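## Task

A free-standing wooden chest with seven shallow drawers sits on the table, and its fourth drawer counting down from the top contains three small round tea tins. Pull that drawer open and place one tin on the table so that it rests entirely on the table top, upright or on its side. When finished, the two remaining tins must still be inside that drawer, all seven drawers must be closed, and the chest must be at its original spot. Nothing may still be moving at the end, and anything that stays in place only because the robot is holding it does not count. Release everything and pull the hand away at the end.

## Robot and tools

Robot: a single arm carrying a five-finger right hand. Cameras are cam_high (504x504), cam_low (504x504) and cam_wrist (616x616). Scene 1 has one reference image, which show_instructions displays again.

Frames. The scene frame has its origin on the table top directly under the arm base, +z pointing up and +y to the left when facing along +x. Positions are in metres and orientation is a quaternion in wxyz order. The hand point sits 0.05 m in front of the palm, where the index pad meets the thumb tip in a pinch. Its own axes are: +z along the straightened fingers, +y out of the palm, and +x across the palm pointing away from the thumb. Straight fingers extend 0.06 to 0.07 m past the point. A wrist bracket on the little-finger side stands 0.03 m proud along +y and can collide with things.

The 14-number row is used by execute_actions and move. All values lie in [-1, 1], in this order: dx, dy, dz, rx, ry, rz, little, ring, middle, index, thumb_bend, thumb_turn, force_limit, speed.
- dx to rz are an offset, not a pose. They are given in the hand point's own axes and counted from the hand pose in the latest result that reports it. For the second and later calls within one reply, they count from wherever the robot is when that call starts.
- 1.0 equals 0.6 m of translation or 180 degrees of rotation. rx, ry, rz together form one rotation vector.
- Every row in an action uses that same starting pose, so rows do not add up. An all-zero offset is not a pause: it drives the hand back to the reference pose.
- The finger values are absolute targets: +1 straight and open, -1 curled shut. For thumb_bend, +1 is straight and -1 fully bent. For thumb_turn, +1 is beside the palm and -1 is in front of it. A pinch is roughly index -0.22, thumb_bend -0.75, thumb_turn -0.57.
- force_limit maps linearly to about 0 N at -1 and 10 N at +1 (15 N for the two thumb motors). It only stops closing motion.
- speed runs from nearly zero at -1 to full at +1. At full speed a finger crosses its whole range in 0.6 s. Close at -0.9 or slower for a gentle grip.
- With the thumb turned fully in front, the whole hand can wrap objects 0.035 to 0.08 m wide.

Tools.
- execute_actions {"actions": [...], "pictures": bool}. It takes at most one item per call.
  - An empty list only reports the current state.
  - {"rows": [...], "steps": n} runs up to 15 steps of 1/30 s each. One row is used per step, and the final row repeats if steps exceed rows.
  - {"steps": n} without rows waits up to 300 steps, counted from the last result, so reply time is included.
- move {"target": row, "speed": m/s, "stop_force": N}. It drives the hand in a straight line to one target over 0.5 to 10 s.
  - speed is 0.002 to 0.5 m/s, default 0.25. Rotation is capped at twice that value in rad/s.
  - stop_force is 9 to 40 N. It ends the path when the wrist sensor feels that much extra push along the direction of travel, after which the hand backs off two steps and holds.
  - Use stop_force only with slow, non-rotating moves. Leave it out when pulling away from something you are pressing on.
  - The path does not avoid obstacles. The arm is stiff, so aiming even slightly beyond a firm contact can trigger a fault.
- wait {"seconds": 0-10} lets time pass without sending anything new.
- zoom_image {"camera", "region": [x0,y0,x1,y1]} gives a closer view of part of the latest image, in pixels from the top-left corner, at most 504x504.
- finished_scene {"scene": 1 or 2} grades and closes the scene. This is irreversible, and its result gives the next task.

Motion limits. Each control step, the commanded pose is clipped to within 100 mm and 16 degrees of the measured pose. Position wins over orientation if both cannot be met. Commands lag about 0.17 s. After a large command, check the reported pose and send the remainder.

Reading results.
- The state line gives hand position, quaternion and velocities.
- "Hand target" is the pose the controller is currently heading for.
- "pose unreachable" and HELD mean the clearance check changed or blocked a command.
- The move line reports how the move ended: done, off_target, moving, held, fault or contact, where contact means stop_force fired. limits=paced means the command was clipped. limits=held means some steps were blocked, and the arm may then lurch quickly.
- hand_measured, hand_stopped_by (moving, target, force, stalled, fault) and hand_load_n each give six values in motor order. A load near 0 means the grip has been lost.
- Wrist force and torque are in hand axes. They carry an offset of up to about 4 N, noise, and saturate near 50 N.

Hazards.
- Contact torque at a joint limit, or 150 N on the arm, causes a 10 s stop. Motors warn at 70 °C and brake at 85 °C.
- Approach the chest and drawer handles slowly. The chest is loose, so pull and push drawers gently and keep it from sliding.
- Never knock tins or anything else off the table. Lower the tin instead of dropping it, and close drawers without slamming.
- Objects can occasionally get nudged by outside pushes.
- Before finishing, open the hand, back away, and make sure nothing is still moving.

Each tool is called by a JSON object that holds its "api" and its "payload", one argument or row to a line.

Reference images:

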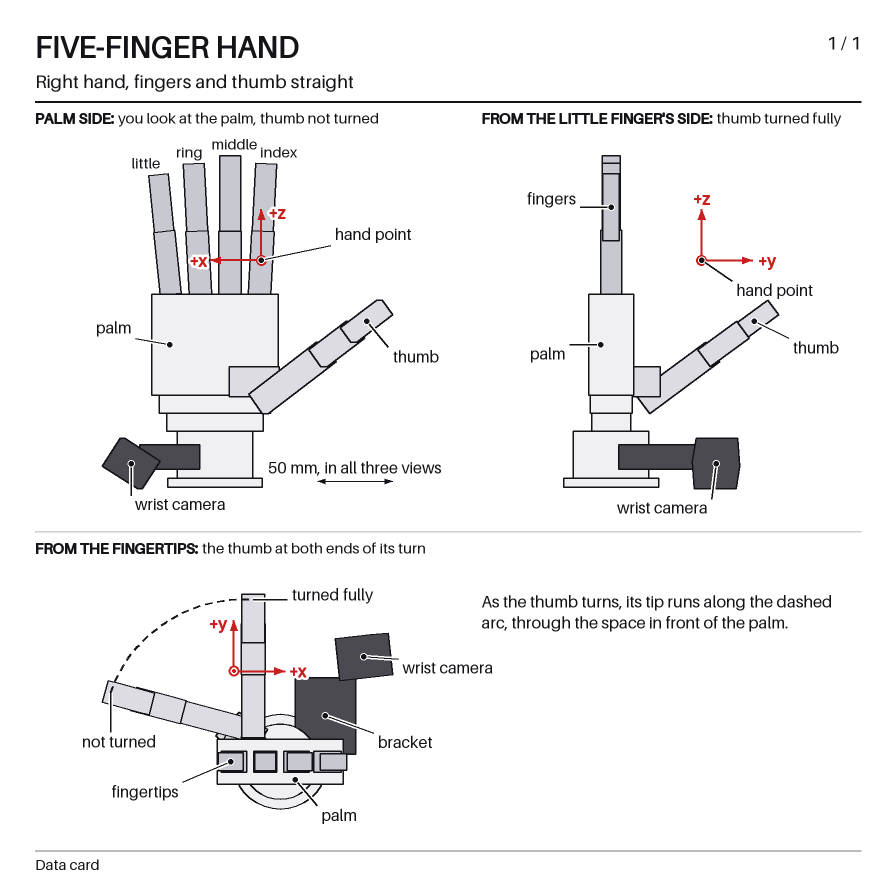

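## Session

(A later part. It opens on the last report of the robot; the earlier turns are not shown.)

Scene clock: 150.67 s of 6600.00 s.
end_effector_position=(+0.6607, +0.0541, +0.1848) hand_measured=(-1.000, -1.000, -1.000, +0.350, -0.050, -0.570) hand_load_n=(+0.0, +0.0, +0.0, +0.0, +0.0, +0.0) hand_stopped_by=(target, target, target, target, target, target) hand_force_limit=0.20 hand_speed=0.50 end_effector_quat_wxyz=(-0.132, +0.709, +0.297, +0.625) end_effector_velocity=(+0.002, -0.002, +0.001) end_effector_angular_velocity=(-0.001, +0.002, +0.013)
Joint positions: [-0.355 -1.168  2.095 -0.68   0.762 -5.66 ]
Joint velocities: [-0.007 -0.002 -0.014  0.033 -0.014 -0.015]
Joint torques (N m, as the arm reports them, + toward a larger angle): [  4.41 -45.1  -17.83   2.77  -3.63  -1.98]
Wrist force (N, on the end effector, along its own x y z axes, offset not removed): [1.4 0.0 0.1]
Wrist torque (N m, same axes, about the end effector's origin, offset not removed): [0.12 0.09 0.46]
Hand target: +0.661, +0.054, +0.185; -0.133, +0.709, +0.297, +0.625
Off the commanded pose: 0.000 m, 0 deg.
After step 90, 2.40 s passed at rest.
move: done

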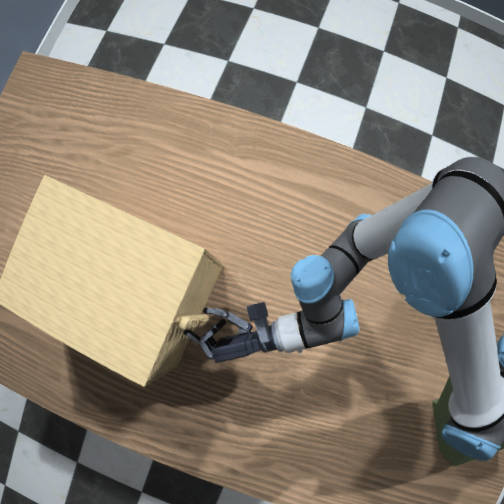

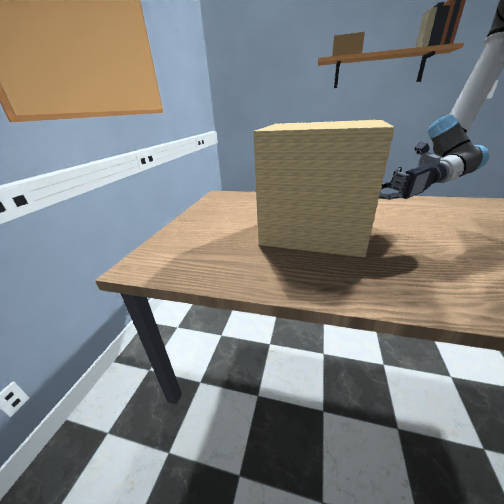

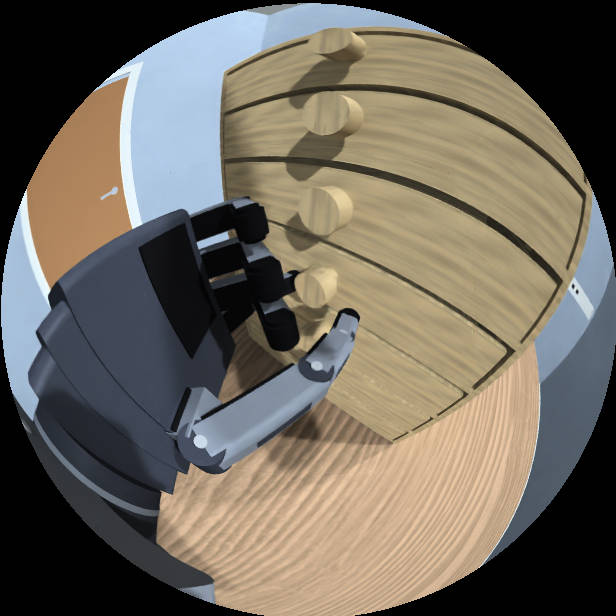

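{"api": "move", "payload": {
  "target": [0,-0.0095,0.0095,0,0,0,-1,-1,-1,0.35,-0.05,-0.57,0.2,0.5],
  "speed": 0.03
}}

{"api": "move", "payload": {
  "target": [0,0.018,0.018,0,0,0,-1,-1,-1,0.35,-0.05,-0.57,0.2,0.5],
  "speed": 0.015,
  "stop_force": 9
}}

{"api": "zoom_image", "payload": {
  "camera": "cam_high",
  "region": [160, 270, 280, 390]
}}

{"api": "zoom_image", "payload": {
  "camera": "cam_wrist",
  "region": [220, 180, 420, 380]
}}

Scene clock: 155.10 s of 6600.00 s.
end_effector_position=(+0.6620, +0.0615, +0.1828) hand_measured=(-1.000, -1.000, -1.000, +0.350, -0.050, -0.570) hand_load_n=(+0.0, +0.0, +0.0, +0.0, +0.0, +0.0) hand_stopped_by=(target, target, target, target, target, target) hand_force_limit=0.20 hand_speed=0.50 end_effector_quat_wxyz=(-0.132, +0.709, +0.297, +0.625) end_effector_velocity=(-0.001, +0.003, -0.001) end_effector_angular_velocity=(+0.001, +0.002, -0.000)
Joint positions: [-0.339 -1.154  2.091 -0.694  0.778 -5.655]
Joint velocities: [ 0.005  0.005  0.001 -0.006  0.006  0.003]
Joint torques (N m, as the arm reports them, + toward a larger angle): [ 32.39 -21.35 -17.25  -1.46   1.17   1.77]
Wrist force (N, on the end effector, along its own x y z axes, offset not removed): [1.6 -1.3 -1.3]
Wrist torque (N m, same axes, about the end effector's origin, offset not removed): [-0.08 0.26 0.40]
Hand target: +0.662, +0.062, +0.183; -0.132, +0.709, +0.297, +0.625
Off the commanded pose: 0.000 m, 0 deg.
After step 90, 0.70 s passed at rest.
move: done

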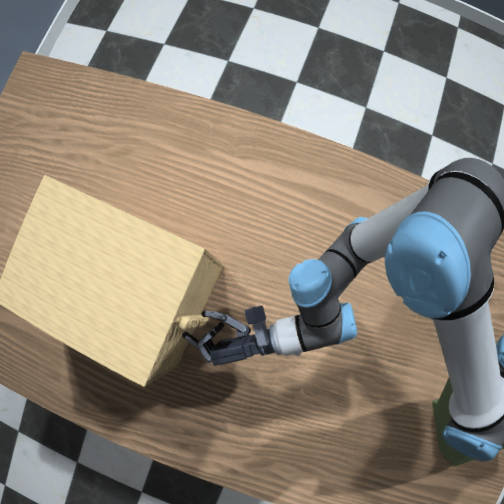

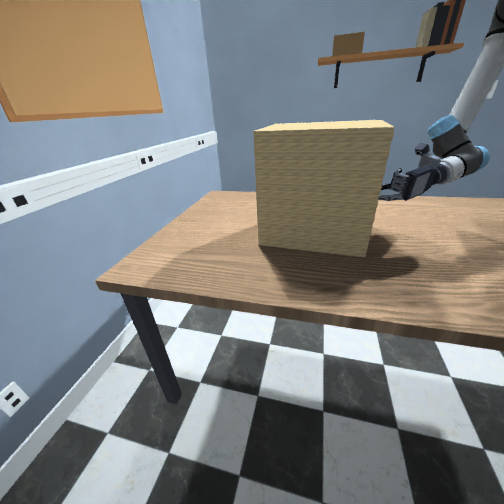

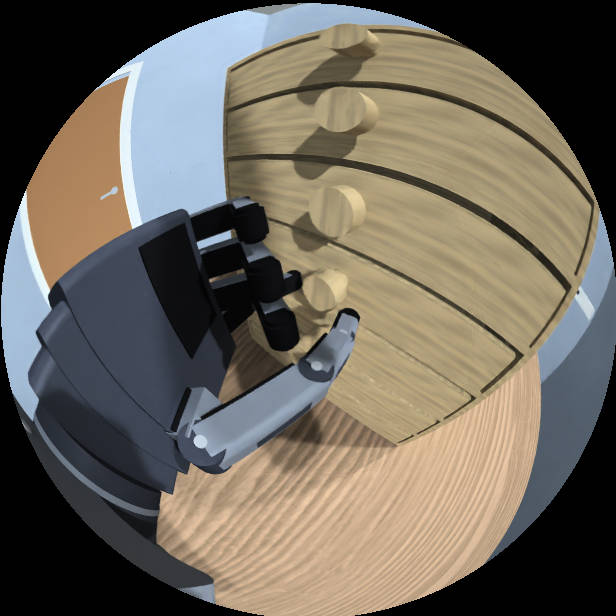

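Scene clock: 155.60 s of 6600.00 s.
end_effector_position=(+0.6630, +0.0615, +0.1827) hand_measured=(-1.000, -1.000, -1.000, +0.350, -0.050, -0.570) hand_load_n=(+0.0, +0.0, +0.0, -3.0, +0.0, +0.0) hand_stopped_by=(target, target, target, target, target, target) hand_force_limit=0.20 hand_speed=0.50 end_effector_quat_wxyz=(-0.132, +0.709, +0.297, +0.625) end_effector_velocity=(-0.002, +0.000, +0.000) end_effector_angular_velocity=(-0.001, -0.001, +0.001)
Joint positions: [-0.338 -1.153  2.088 -0.692  0.779 -5.654]
Joint velocities: [-0.002 -0.003  0.007 -0.004 -0.003 -0.002]
Joint torques (N m, as the arm reports them, + toward a larger angle): [  3.81 -45.87   5.53  -3.53  -3.19  -1.77]
Wrist force (N, on the end effector, along its own x y z axes, offset not removed): [4.5 -5.1 -11.1]
Wrist torque (N m, same axes, about the end effector's origin, offset not removed): [0.60 -0.25 0.61]
Hand target: +0.663, +0.061, +0.183; -0.132, +0.709, +0.297, +0.625
Off the commanded pose: 0.014 m, 0 deg.
move: contact

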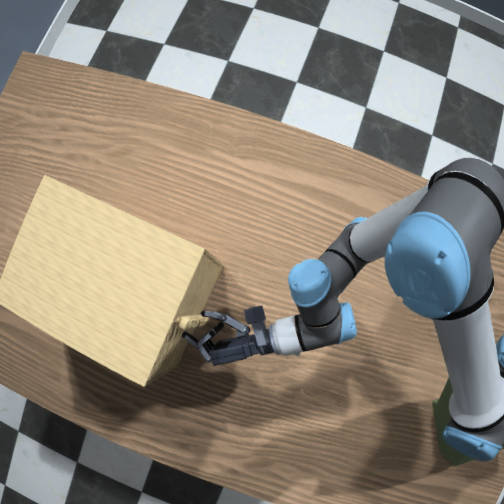

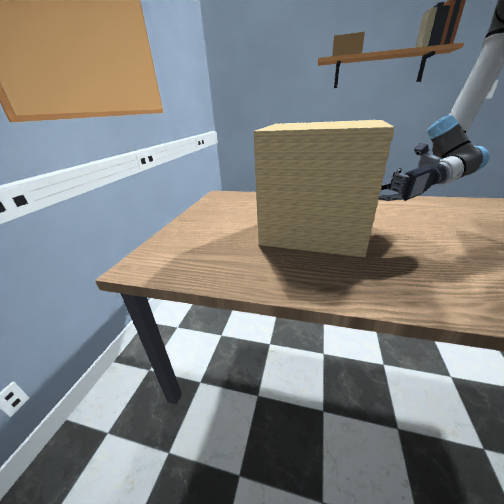

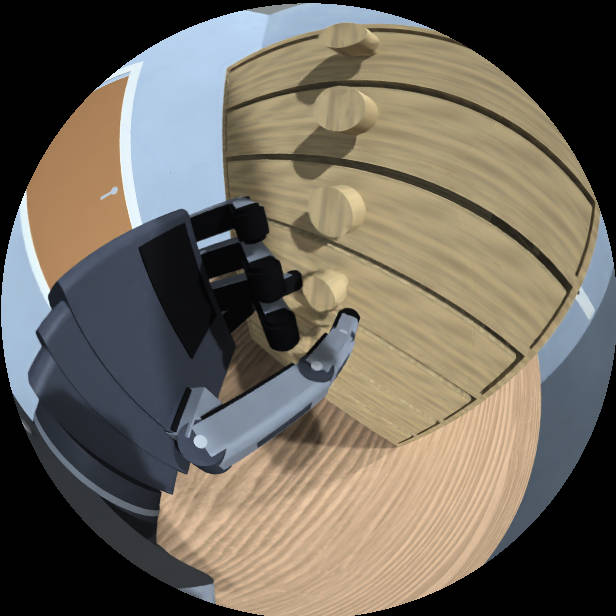

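Region (160, 270, 280, 390) of cam_high's 504x504 image, scaled by 4.200, with more detail than that image has.

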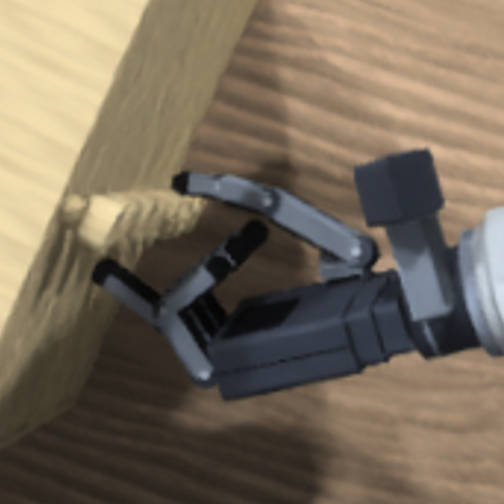

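Region (220, 180, 420, 380) of cam_wrist's 616x616 image, scaled by 2.520, with more detail than that image has.

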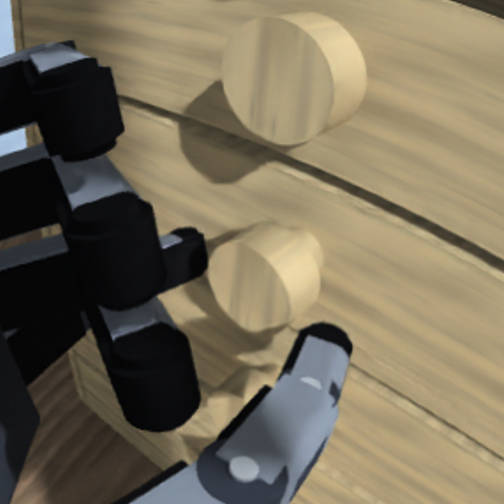

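{"api": "move", "payload": {
  "target": [0.008,-0.0035,-0.001,0,0,0,-1,-1,-1,0.35,-0.05,-0.57,0.2,0.5],
  "speed": 0.02
}}

{"api": "move", "payload": {
  "target": [0,0,0,0,0,0,-1,-1,-1,0.35,-0.4,-0.57,0.0,-0.5],
  "speed": 0.02
}}

{"api": "zoom_image", "payload": {
  "camera": "cam_high",
  "region": [160, 270, 280, 390]
}}

{"api": "zoom_image", "payload": {
  "camera": "cam_wrist",
  "region": [220, 180, 420, 380]
}}

Scene clock: 160.53 s of 6600.00 s.
end_effector_position=(+0.6615, +0.0639, +0.1869) hand_measured=(-1.000, -1.000, -1.000, +0.350, -0.050, -0.570) hand_load_n=(+0.0, +0.0, +0.0, +0.0, +0.0, +0.0) hand_stopped_by=(target, target, target, target, target, target) hand_force_limit=0.20 hand_speed=0.50 end_effector_quat_wxyz=(-0.132, +0.709, +0.297, +0.625) end_effector_velocity=(-0.002, +0.002, +0.002) end_effector_angular_velocity=(+0.001, +0.002, +0.002)
Joint positions: [-0.33  -1.162  2.094 -0.692  0.786 -5.652]
Joint velocities: [ 0.005 -0.003  0.005  0.     0.004  0.001]
Joint torques (N m, as the arm reports them, + toward a larger angle): [ 28.99 -43.62  11.     2.67   1.09   1.84]
Wrist force (N, on the end effector, along its own x y z axes, offset not removed): [4.4 1.1 -1.0]
Wrist torque (N m, same axes, about the end effector's origin, offset not removed): [0.32 -0.17 0.42]
Hand target: +0.661, +0.064, +0.187; -0.132, +0.709, +0.297, +0.625
Off the commanded pose: 0.000 m, 0 deg.
After step 90, 1.23 s passed at rest.
move: done

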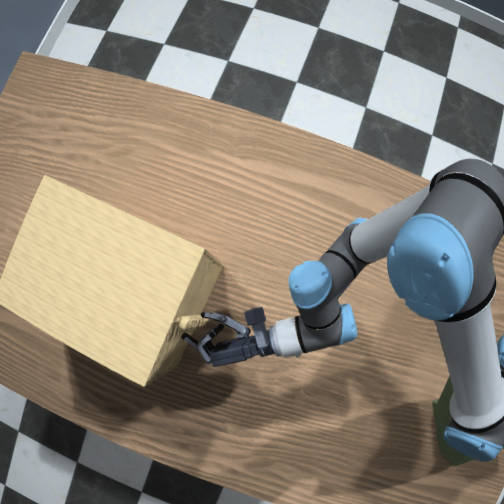

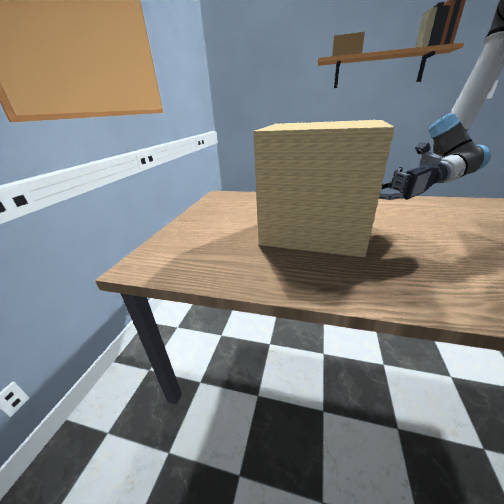

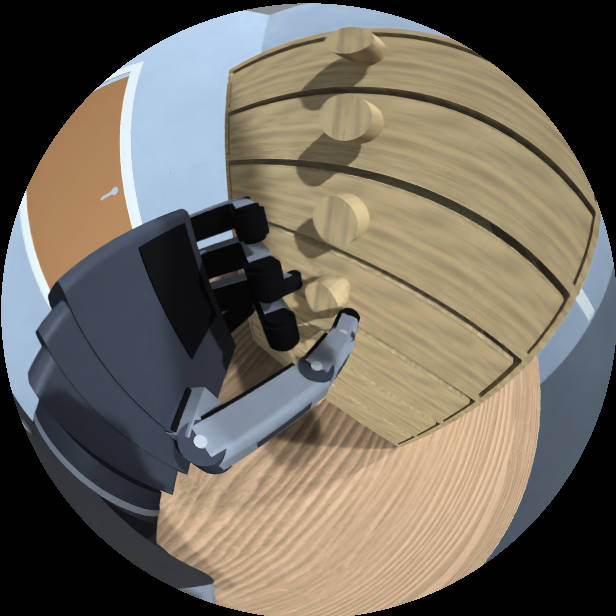

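Scene clock: 161.47 s of 6600.00 s.
end_effector_position=(+0.6615, +0.0640, +0.1869) hand_measured=(-1.000, -1.000, -1.000, +0.350, -0.400, -0.570) hand_load_n=(+0.0, +0.0, +0.0, +0.0, +0.0, +0.0) hand_stopped_by=(target, target, target, target, target, target) hand_force_limit=0.00 hand_speed=-0.50 end_effector_quat_wxyz=(-0.132, +0.709, +0.297, +0.625) end_effector_velocity=(+0.001, -0.001, +0.000) end_effector_angular_velocity=(-0.001, -0.002, -0.001)
Joint positions: [-0.33  -1.162  2.094 -0.692  0.786 -5.652]
Joint velocities: [-0.    -0.    -0.002  0.    -0.    -0.   ]
Joint torques (N m, as the arm reports them, + toward a larger angle): [  4.77 -26.95 -16.29   1.84  -3.65  -1.8 ]
Wrist force (N, on the end effector, along its own x y z axes, offset not removed): [-0.8 -1.0 0.9]
Wrist torque (N m, same axes, about the end effector's origin, offset not removed): [-0.23 0.52 0.24]
Hand target: +0.662, +0.064, +0.187; -0.132, +0.709, +0.297, +0.625
Off the commanded pose: 0.000 m, 0 deg.
move: done

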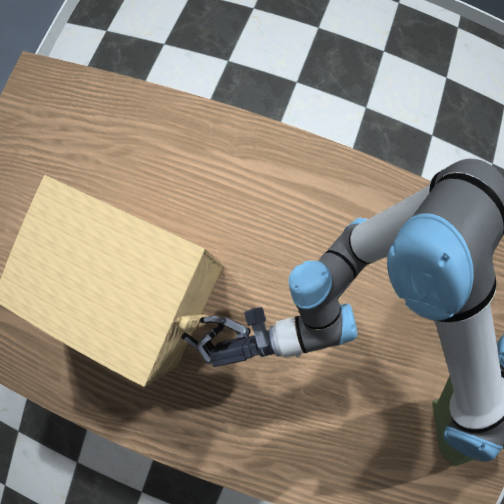

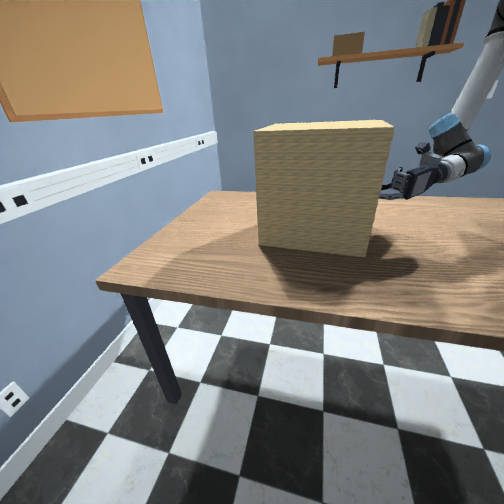

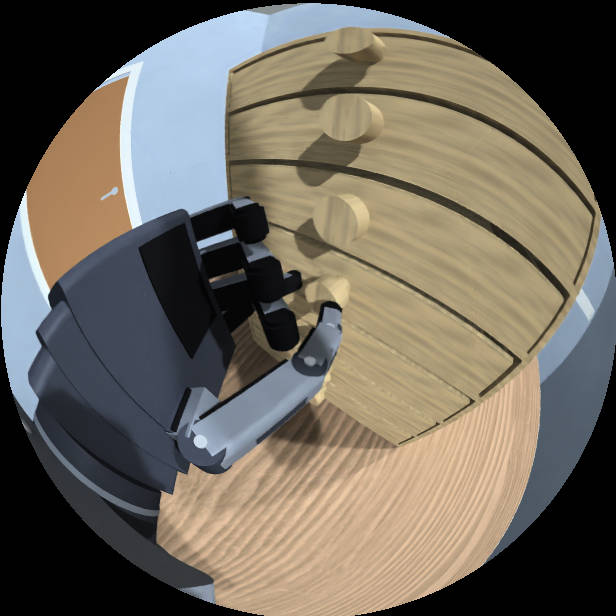

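Region (160, 270, 280, 390) of cam_high's 504x504 image, scaled by 4.200, with more detail than that image has.

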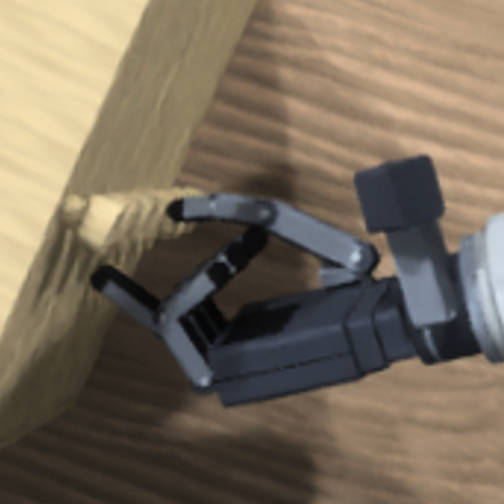

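Region (220, 180, 420, 380) of cam_wrist's 616x616 image, scaled by 2.520, with more detail than that image has.

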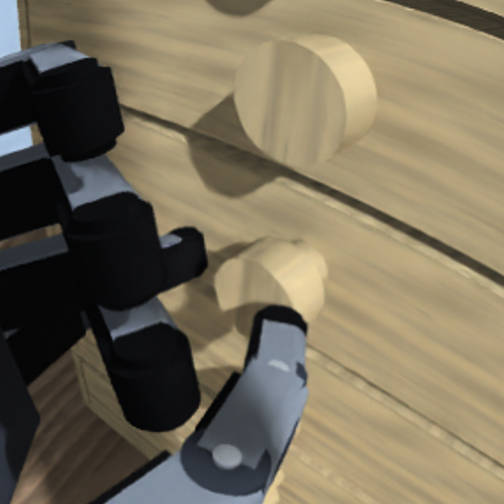

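{"api": "move", "payload": {
  "target": [0,-0.007,0.007,0.072,0,0,-1,-1,-1,0.4,0.0,-0.57,0.0,0.8],
  "speed": 0.03
}}

{"api": "move", "payload": {
  "target": [0,0.021,0.013,0,0,0,-1,-1,-1,0.4,0.0,-0.57,0.0,0.8],
  "speed": 0.01,
  "stop_force": 9
}}

{"api": "zoom_image", "payload": {
  "camera": "cam_high",
  "region": [160, 270, 280, 390]
}}

{"api": "zoom_image", "payload": {
  "camera": "cam_wrist",
  "region": [220, 180, 420, 380]
}}

Scene clock: 170.63 s of 6600.00 s.
end_effector_position=(+0.6624, +0.0696, +0.1855) hand_measured=(-1.000, -1.000, -1.000, +0.400, +0.002, -0.570) hand_load_n=(+0.0, +0.0, +0.0, +0.0, +3.0, +0.0) hand_stopped_by=(target, target, target, target, target, target) hand_force_limit=0.00 hand_speed=0.80 end_effector_quat_wxyz=(-0.211, +0.690, +0.365, +0.588) end_effector_velocity=(+0.001, -0.000, -0.000) end_effector_angular_velocity=(-0.001, +0.002, +0.013)
Joint positions: [-0.389 -1.121  1.93  -0.235  0.622 -5.922]
Joint velocities: [-0.003  0.005 -0.014  0.032 -0.007 -0.023]
Joint torques (N m, as the arm reports them, + toward a larger angle): [  6.12 -20.24 -19.58   3.33  -4.32  -1.67]
Wrist force (N, on the end effector, along its own x y z axes, offset not removed): [2.2 0.4 -7.2]
Wrist torque (N m, same axes, about the end effector's origin, offset not removed): [0.06 -0.06 0.29]
Hand target: +0.662, +0.070, +0.185; -0.211, +0.690, +0.366, +0.588
Off the commanded pose: 0.000 m, 0 deg.
After step 90, 2.17 s passed at rest.
move: done

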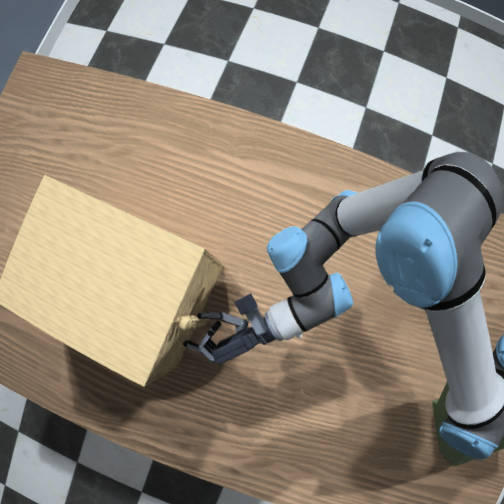

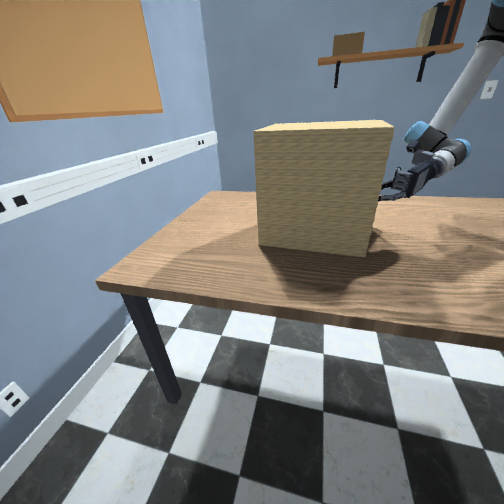

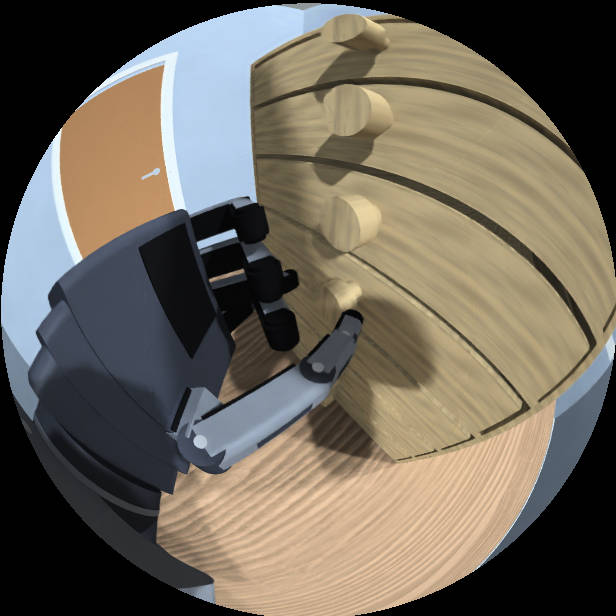

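Scene clock: 172.17 s of 6600.00 s.
end_effector_position=(+0.6736, +0.0680, +0.1854) hand_measured=(-1.000, -1.000, -1.000, +0.400, +0.000, -0.570) hand_load_n=(+0.0, +0.0, +0.0, -1.0, +1.0, +0.0) hand_stopped_by=(target, target, target, target, target, target) hand_force_limit=0.00 hand_speed=0.80 end_effector_quat_wxyz=(-0.211, +0.690, +0.365, +0.588) end_effector_velocity=(-0.003, +0.000, +0.000) end_effector_angular_velocity=(-0.003, -0.002, -0.001)
Joint positions: [-0.382 -1.109  1.895 -0.217  0.628 -5.916]
Joint velocities: [-0.001 -0.003  0.01  -0.007 -0.    -0.003]
Joint torques (N m, as the arm reports them, + toward a larger angle): [  4.06 -49.5    0.33  -4.65  -2.71  -2.22]
Wrist force (N, on the end effector, along its own x y z axes, offset not removed): [3.8 -14.3 -15.7]
Wrist torque (N m, same axes, about the end effector's origin, offset not removed): [0.63 -0.01 0.48]
Hand target: +0.673, +0.068, +0.185; -0.211, +0.690, +0.365, +0.588
Off the commanded pose: 0.004 m, 0 deg.
move: contact

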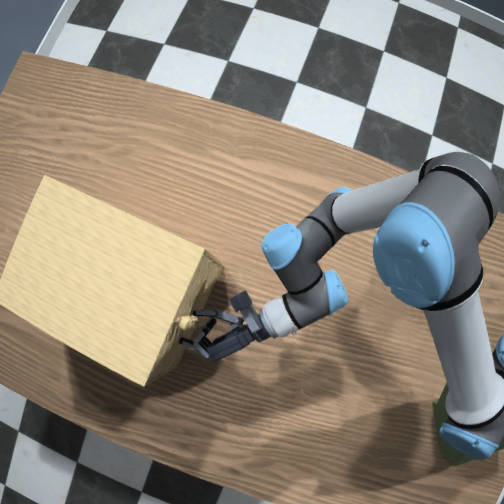

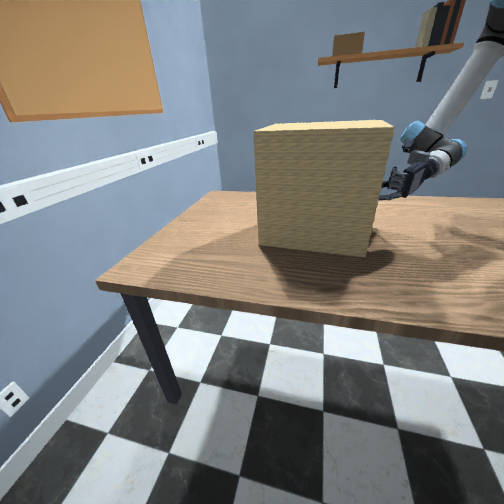

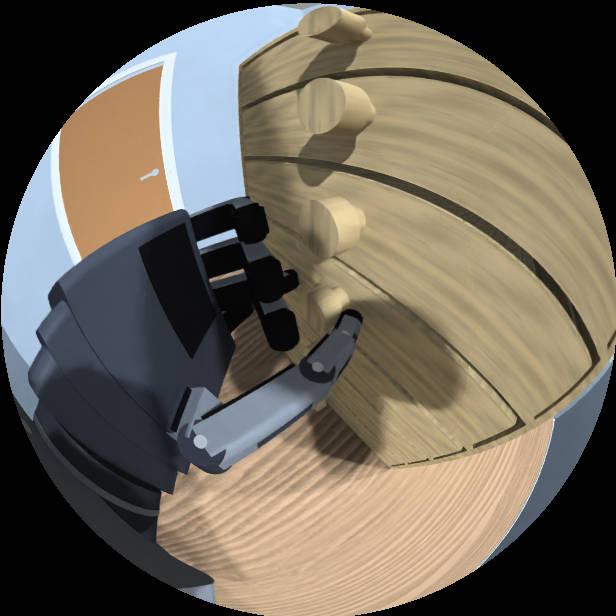

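Region (160, 270, 280, 390) of cam_high's 504x504 image, scaled by 4.200, with more detail than that image has.

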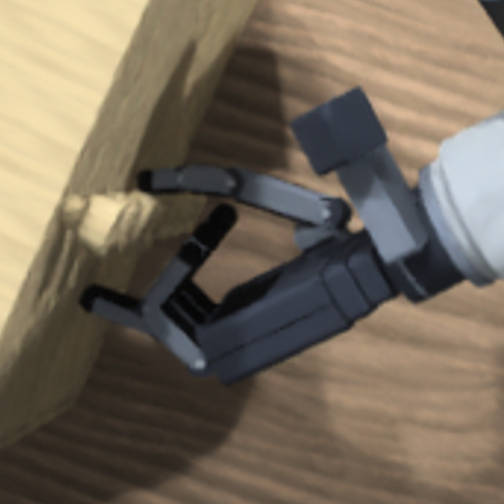

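Region (220, 180, 420, 380) of cam_wrist's 616x616 image, scaled by 2.520, with more detail than that image has.

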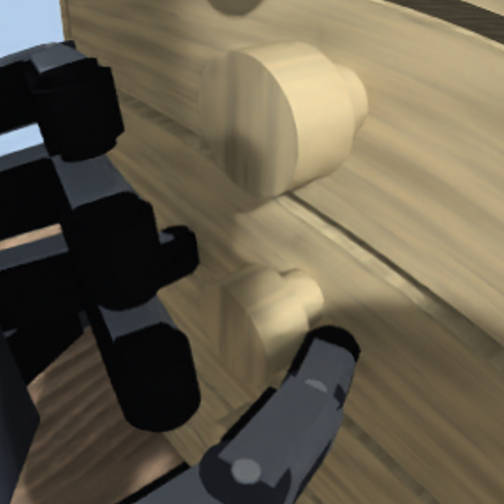

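{"api": "move", "payload": {
  "target": [-0.003,-0.0045,-0.003,0,0,0,-1,-1,-1,0.4,0.0,-0.57,0.5,-0.6],
  "speed": 0.02
}}

{"api": "move", "payload": {
  "target": [0,0,0,0,0,0,-1,-1,-1,-0.3,-0.6,-0.57,0.5,-0.7],
  "speed": 0.02
}}

{"api": "zoom_image", "payload": {
  "camera": "cam_high",
  "region": [160, 270, 280, 390]
}}

{"api": "zoom_image", "payload": {
  "camera": "cam_wrist",
  "region": [220, 180, 420, 380]
}}

Scene clock: 175.03 s of 6600.00 s.
end_effector_position=(+0.6705, +0.0679, +0.1838) hand_measured=(-1.000, -1.000, -1.000, +0.400, +0.000, -0.570) hand_load_n=(+0.0, +0.0, +0.0, +0.0, +1.0, +0.0) hand_stopped_by=(target, target, target, target, target, target) hand_force_limit=0.50 hand_speed=-0.60 end_effector_quat_wxyz=(-0.211, +0.690, +0.365, +0.588) end_effector_velocity=(-0.002, +0.001, -0.001) end_effector_angular_velocity=(+0.001, +0.001, +0.001)
Joint positions: [-0.386 -1.109  1.904 -0.222  0.625 -5.92 ]
Joint velocities: [-0.001  0.001  0.004 -0.002 -0.002 -0.002]
Joint torques (N m, as the arm reports them, + toward a larger angle): [  5.19 -22.62  12.46  -0.81  -4.21  -1.57]
Wrist force (N, on the end effector, along its own x y z axes, offset not removed): [0.5 0.8 0.5]
Wrist torque (N m, same axes, about the end effector's origin, offset not removed): [-0.14 0.05 0.15]
Hand target: +0.670, +0.068, +0.184; -0.211, +0.690, +0.365, +0.588
Off the commanded pose: 0.000 m, 0 deg.
move: done

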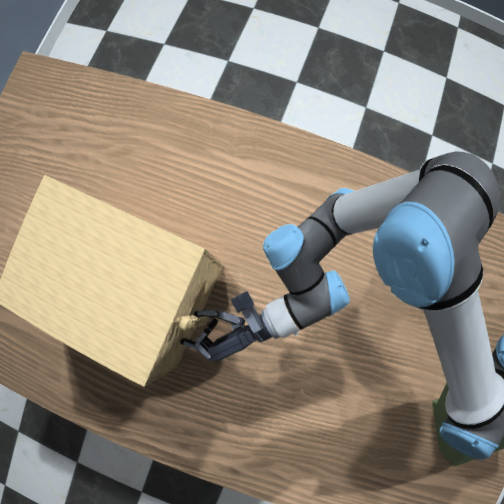

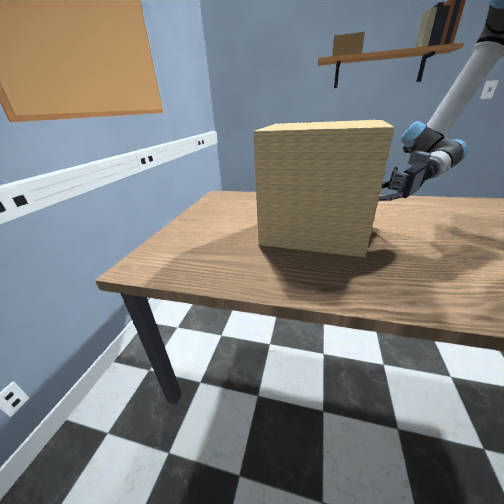

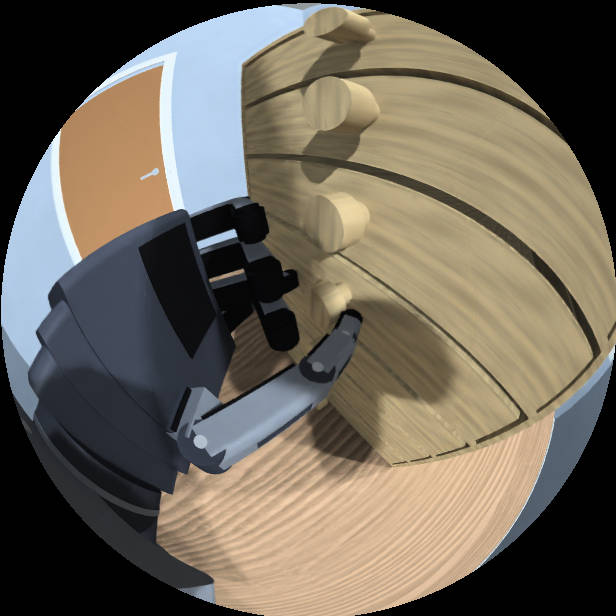

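Scene clock: 176.30 s of 6600.00 s.
end_effector_position=(+0.6705, +0.0679, +0.1837) hand_measured=(-1.000, -1.000, -1.000, -0.096, -0.086, -0.570) hand_load_n=(+0.0, +0.0, +0.0, +9.0, +10.5, +1.0) hand_stopped_by=(target, target, target, force, force, target) hand_force_limit=0.50 hand_speed=-0.70 end_effector_quat_wxyz=(-0.211, +0.690, +0.365, +0.588) end_effector_velocity=(+0.001, -0.000, +0.000) end_effector_angular_velocity=(-0.001, -0.001, +0.000)
Joint positions: [-0.387 -1.109  1.904 -0.222  0.625 -5.92 ]
Joint velocities: [ 0.     0.    -0.001  0.     0.    -0.001]
Joint torques (N m, as the arm reports them, + toward a larger angle): [ 22.8  -29.77 -15.56   4.08  -0.15   1.5 ]
Wrist force (N, on the end effector, along its own x y z axes, offset not removed): [1.2 5.3 -1.7]
Wrist torque (N m, same axes, about the end effector's origin, offset not removed): [0.22 -0.13 0.46]
Hand target: +0.671, +0.068, +0.184; -0.211, +0.690, +0.365, +0.588
Off the commanded pose: 0.000 m, 0 deg.
move: done

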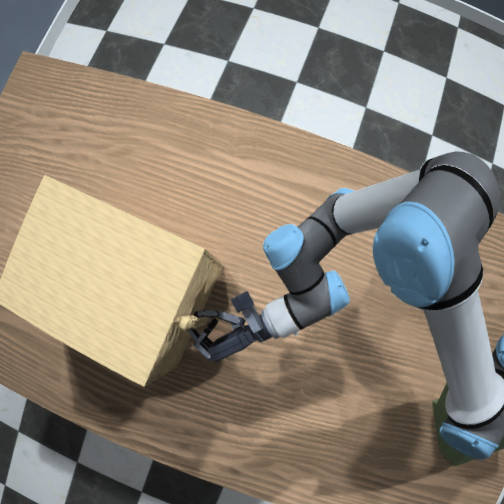

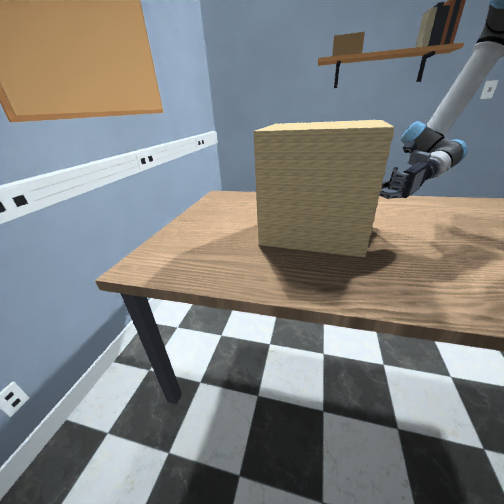

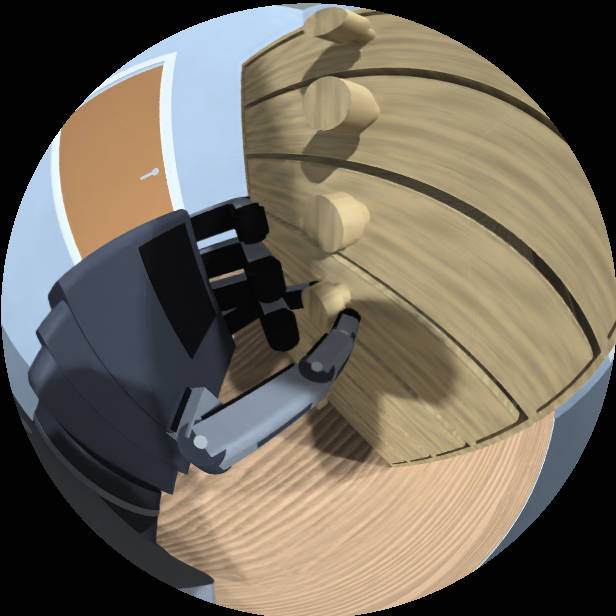

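Region (160, 270, 280, 390) of cam_high's 504x504 image, scaled by 4.200, with more detail than that image has.

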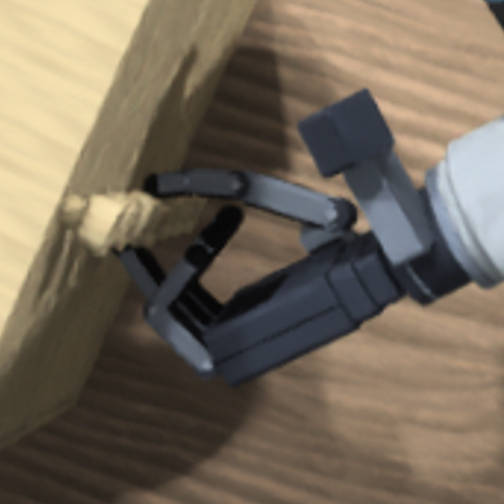

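Region (220, 180, 420, 380) of cam_wrist's 616x616 image, scaled by 2.520, with more detail than that image has.

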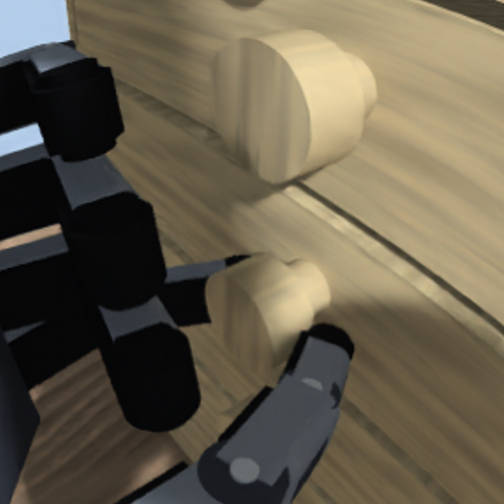

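{"api": "move", "payload": {
  "target": [0,-0.0283,-0.0177,0,0,0,-1,-1,-1,-0.3,-0.6,-0.57,0.5,-0.7],
  "speed": 0.015
}}

{"api": "zoom_image", "payload": {
  "camera": "cam_high",
  "region": [130, 240, 280, 390]
}}

Scene clock: 179.63 s of 6600.00 s.
end_effector_position=(+0.6510, +0.0711, +0.1837) hand_measured=(-1.000, -1.000, -1.000, -0.096, -0.082, -0.570) hand_load_n=(+0.0, +0.0, +0.0, +5.0, +18.5, +1.0) hand_stopped_by=(target, target, target, force, force, target) hand_force_limit=0.50 hand_speed=-0.70 end_effector_quat_wxyz=(-0.211, +0.690, +0.365, +0.588) end_effector_velocity=(-0.001, -0.000, +0.001) end_effector_angular_velocity=(-0.001, -0.003, -0.001)
Joint positions: [-0.399 -1.127  1.963 -0.253  0.614 -5.932]
Joint velocities: [-0.001 -0.003  0.005 -0.004 -0.001 -0.001]
Joint torques (N m, as the arm reports them, + toward a larger angle): [ 12.56 -40.48  22.47   2.41  -6.36  -1.79]
Wrist force (N, on the end effector, along its own x y z axes, offset not removed): [-2.0 16.4 -0.7]
Wrist torque (N m, same axes, about the end effector's origin, offset not removed): [-0.07 -0.01 0.41]
Hand target: +0.651, +0.071, +0.184; -0.211, +0.690, +0.365, +0.588
Off the commanded pose: 0.000 m, 0 deg.
move: done

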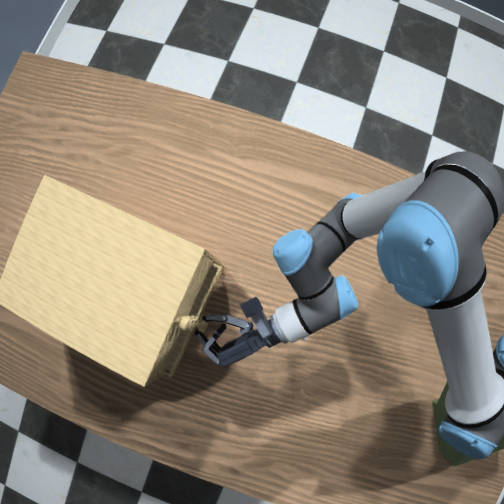

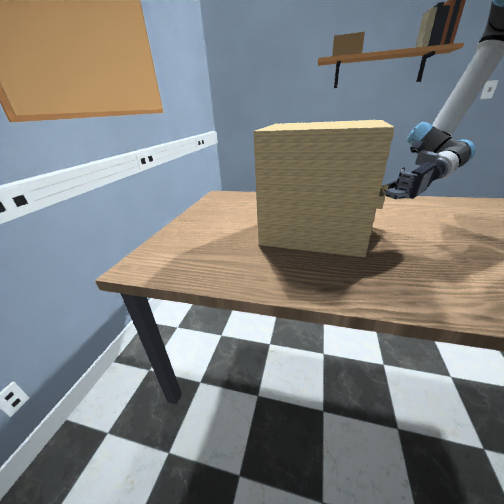

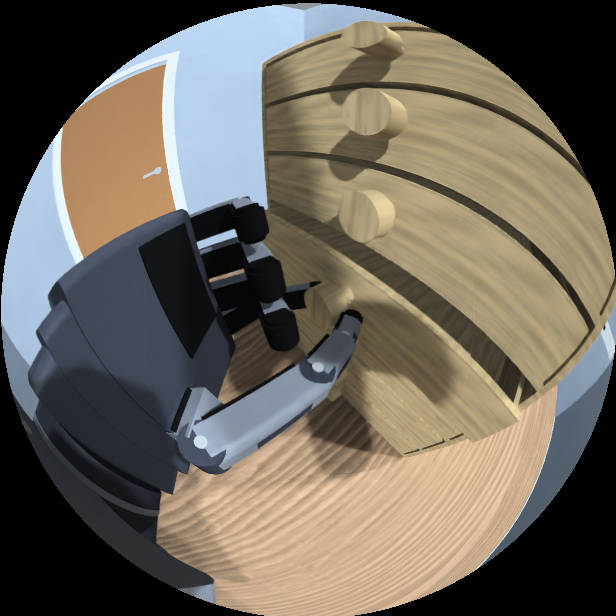

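Region (130, 240, 280, 390) of cam_high's 504x504 image, scaled by 3.360, with more detail than that image has.

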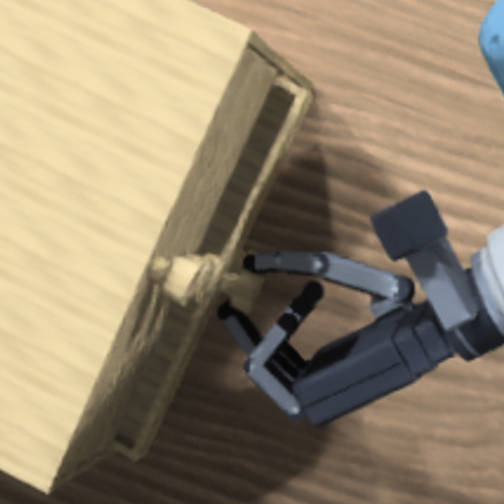

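{"api": "move", "payload": {
  "target": [0,-0.067,-0.05,0,0,0,-1,-1,-1,-0.3,-0.6,-0.57,0.5,-0.7],
  "speed": 0.025
}}

Scene clock: 183.47 s of 6600.00 s.
end_effector_position=(+0.6013, +0.0754, +0.1847) hand_measured=(-1.000, -1.000, -1.000, -0.096, -0.080, -0.570) hand_load_n=(+0.0, +0.0, +0.0, +5.5, +19.0, +1.5) hand_stopped_by=(target, target, target, force, force, target) hand_force_limit=0.50 hand_speed=-0.70 end_effector_quat_wxyz=(-0.211, +0.690, +0.365, +0.588) end_effector_velocity=(-0.002, -0.000, +0.000) end_effector_angular_velocity=(+0.000, -0.001, -0.000)
Joint positions: [-0.447 -1.169  2.106 -0.315  0.575 -5.98 ]
Joint velocities: [-0.002 -0.002  0.005 -0.003 -0.002 -0.002]
Joint torques (N m, as the arm reports them, + toward a larger angle): [ 11.41 -38.3   21.44   2.45  -6.51  -1.74]
Wrist force (N, on the end effector, along its own x y z axes, offset not removed): [-3.0 17.1 -1.3]
Wrist torque (N m, same axes, about the end effector's origin, offset not removed): [0.08 0.02 0.43]
Hand target: +0.601, +0.075, +0.185; -0.211, +0.690, +0.365, +0.588
Off the commanded pose: 0.000 m, 0 deg.
move: done

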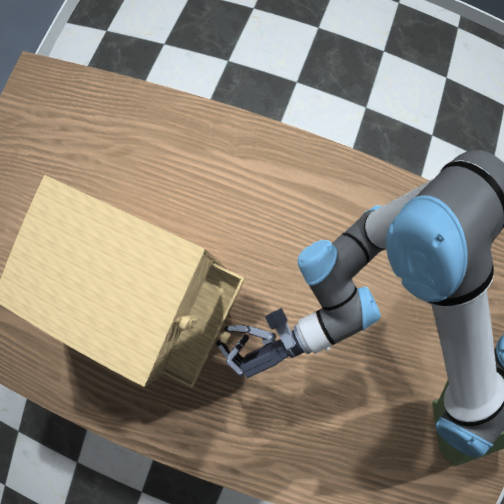

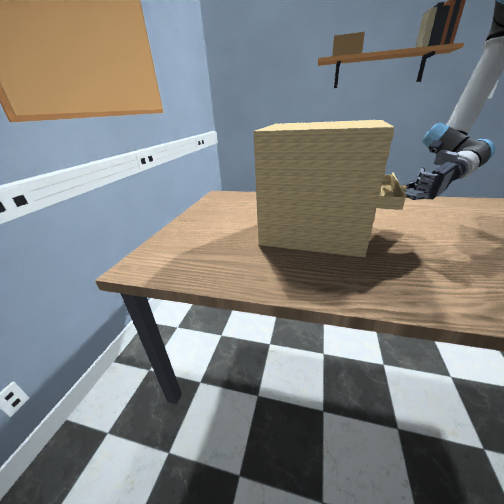

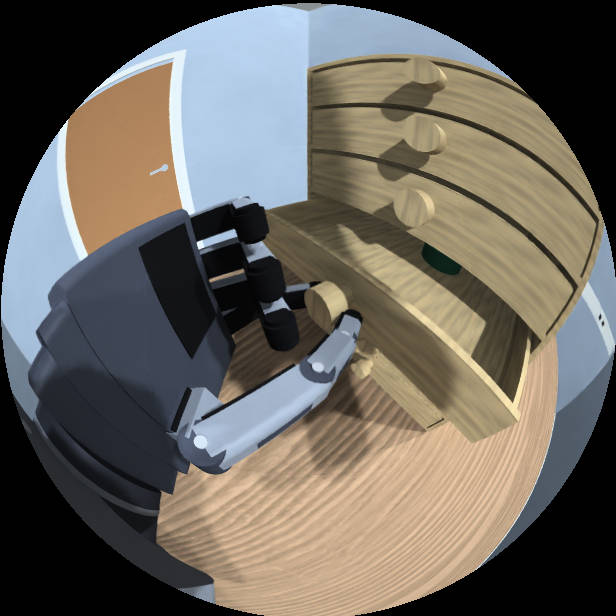

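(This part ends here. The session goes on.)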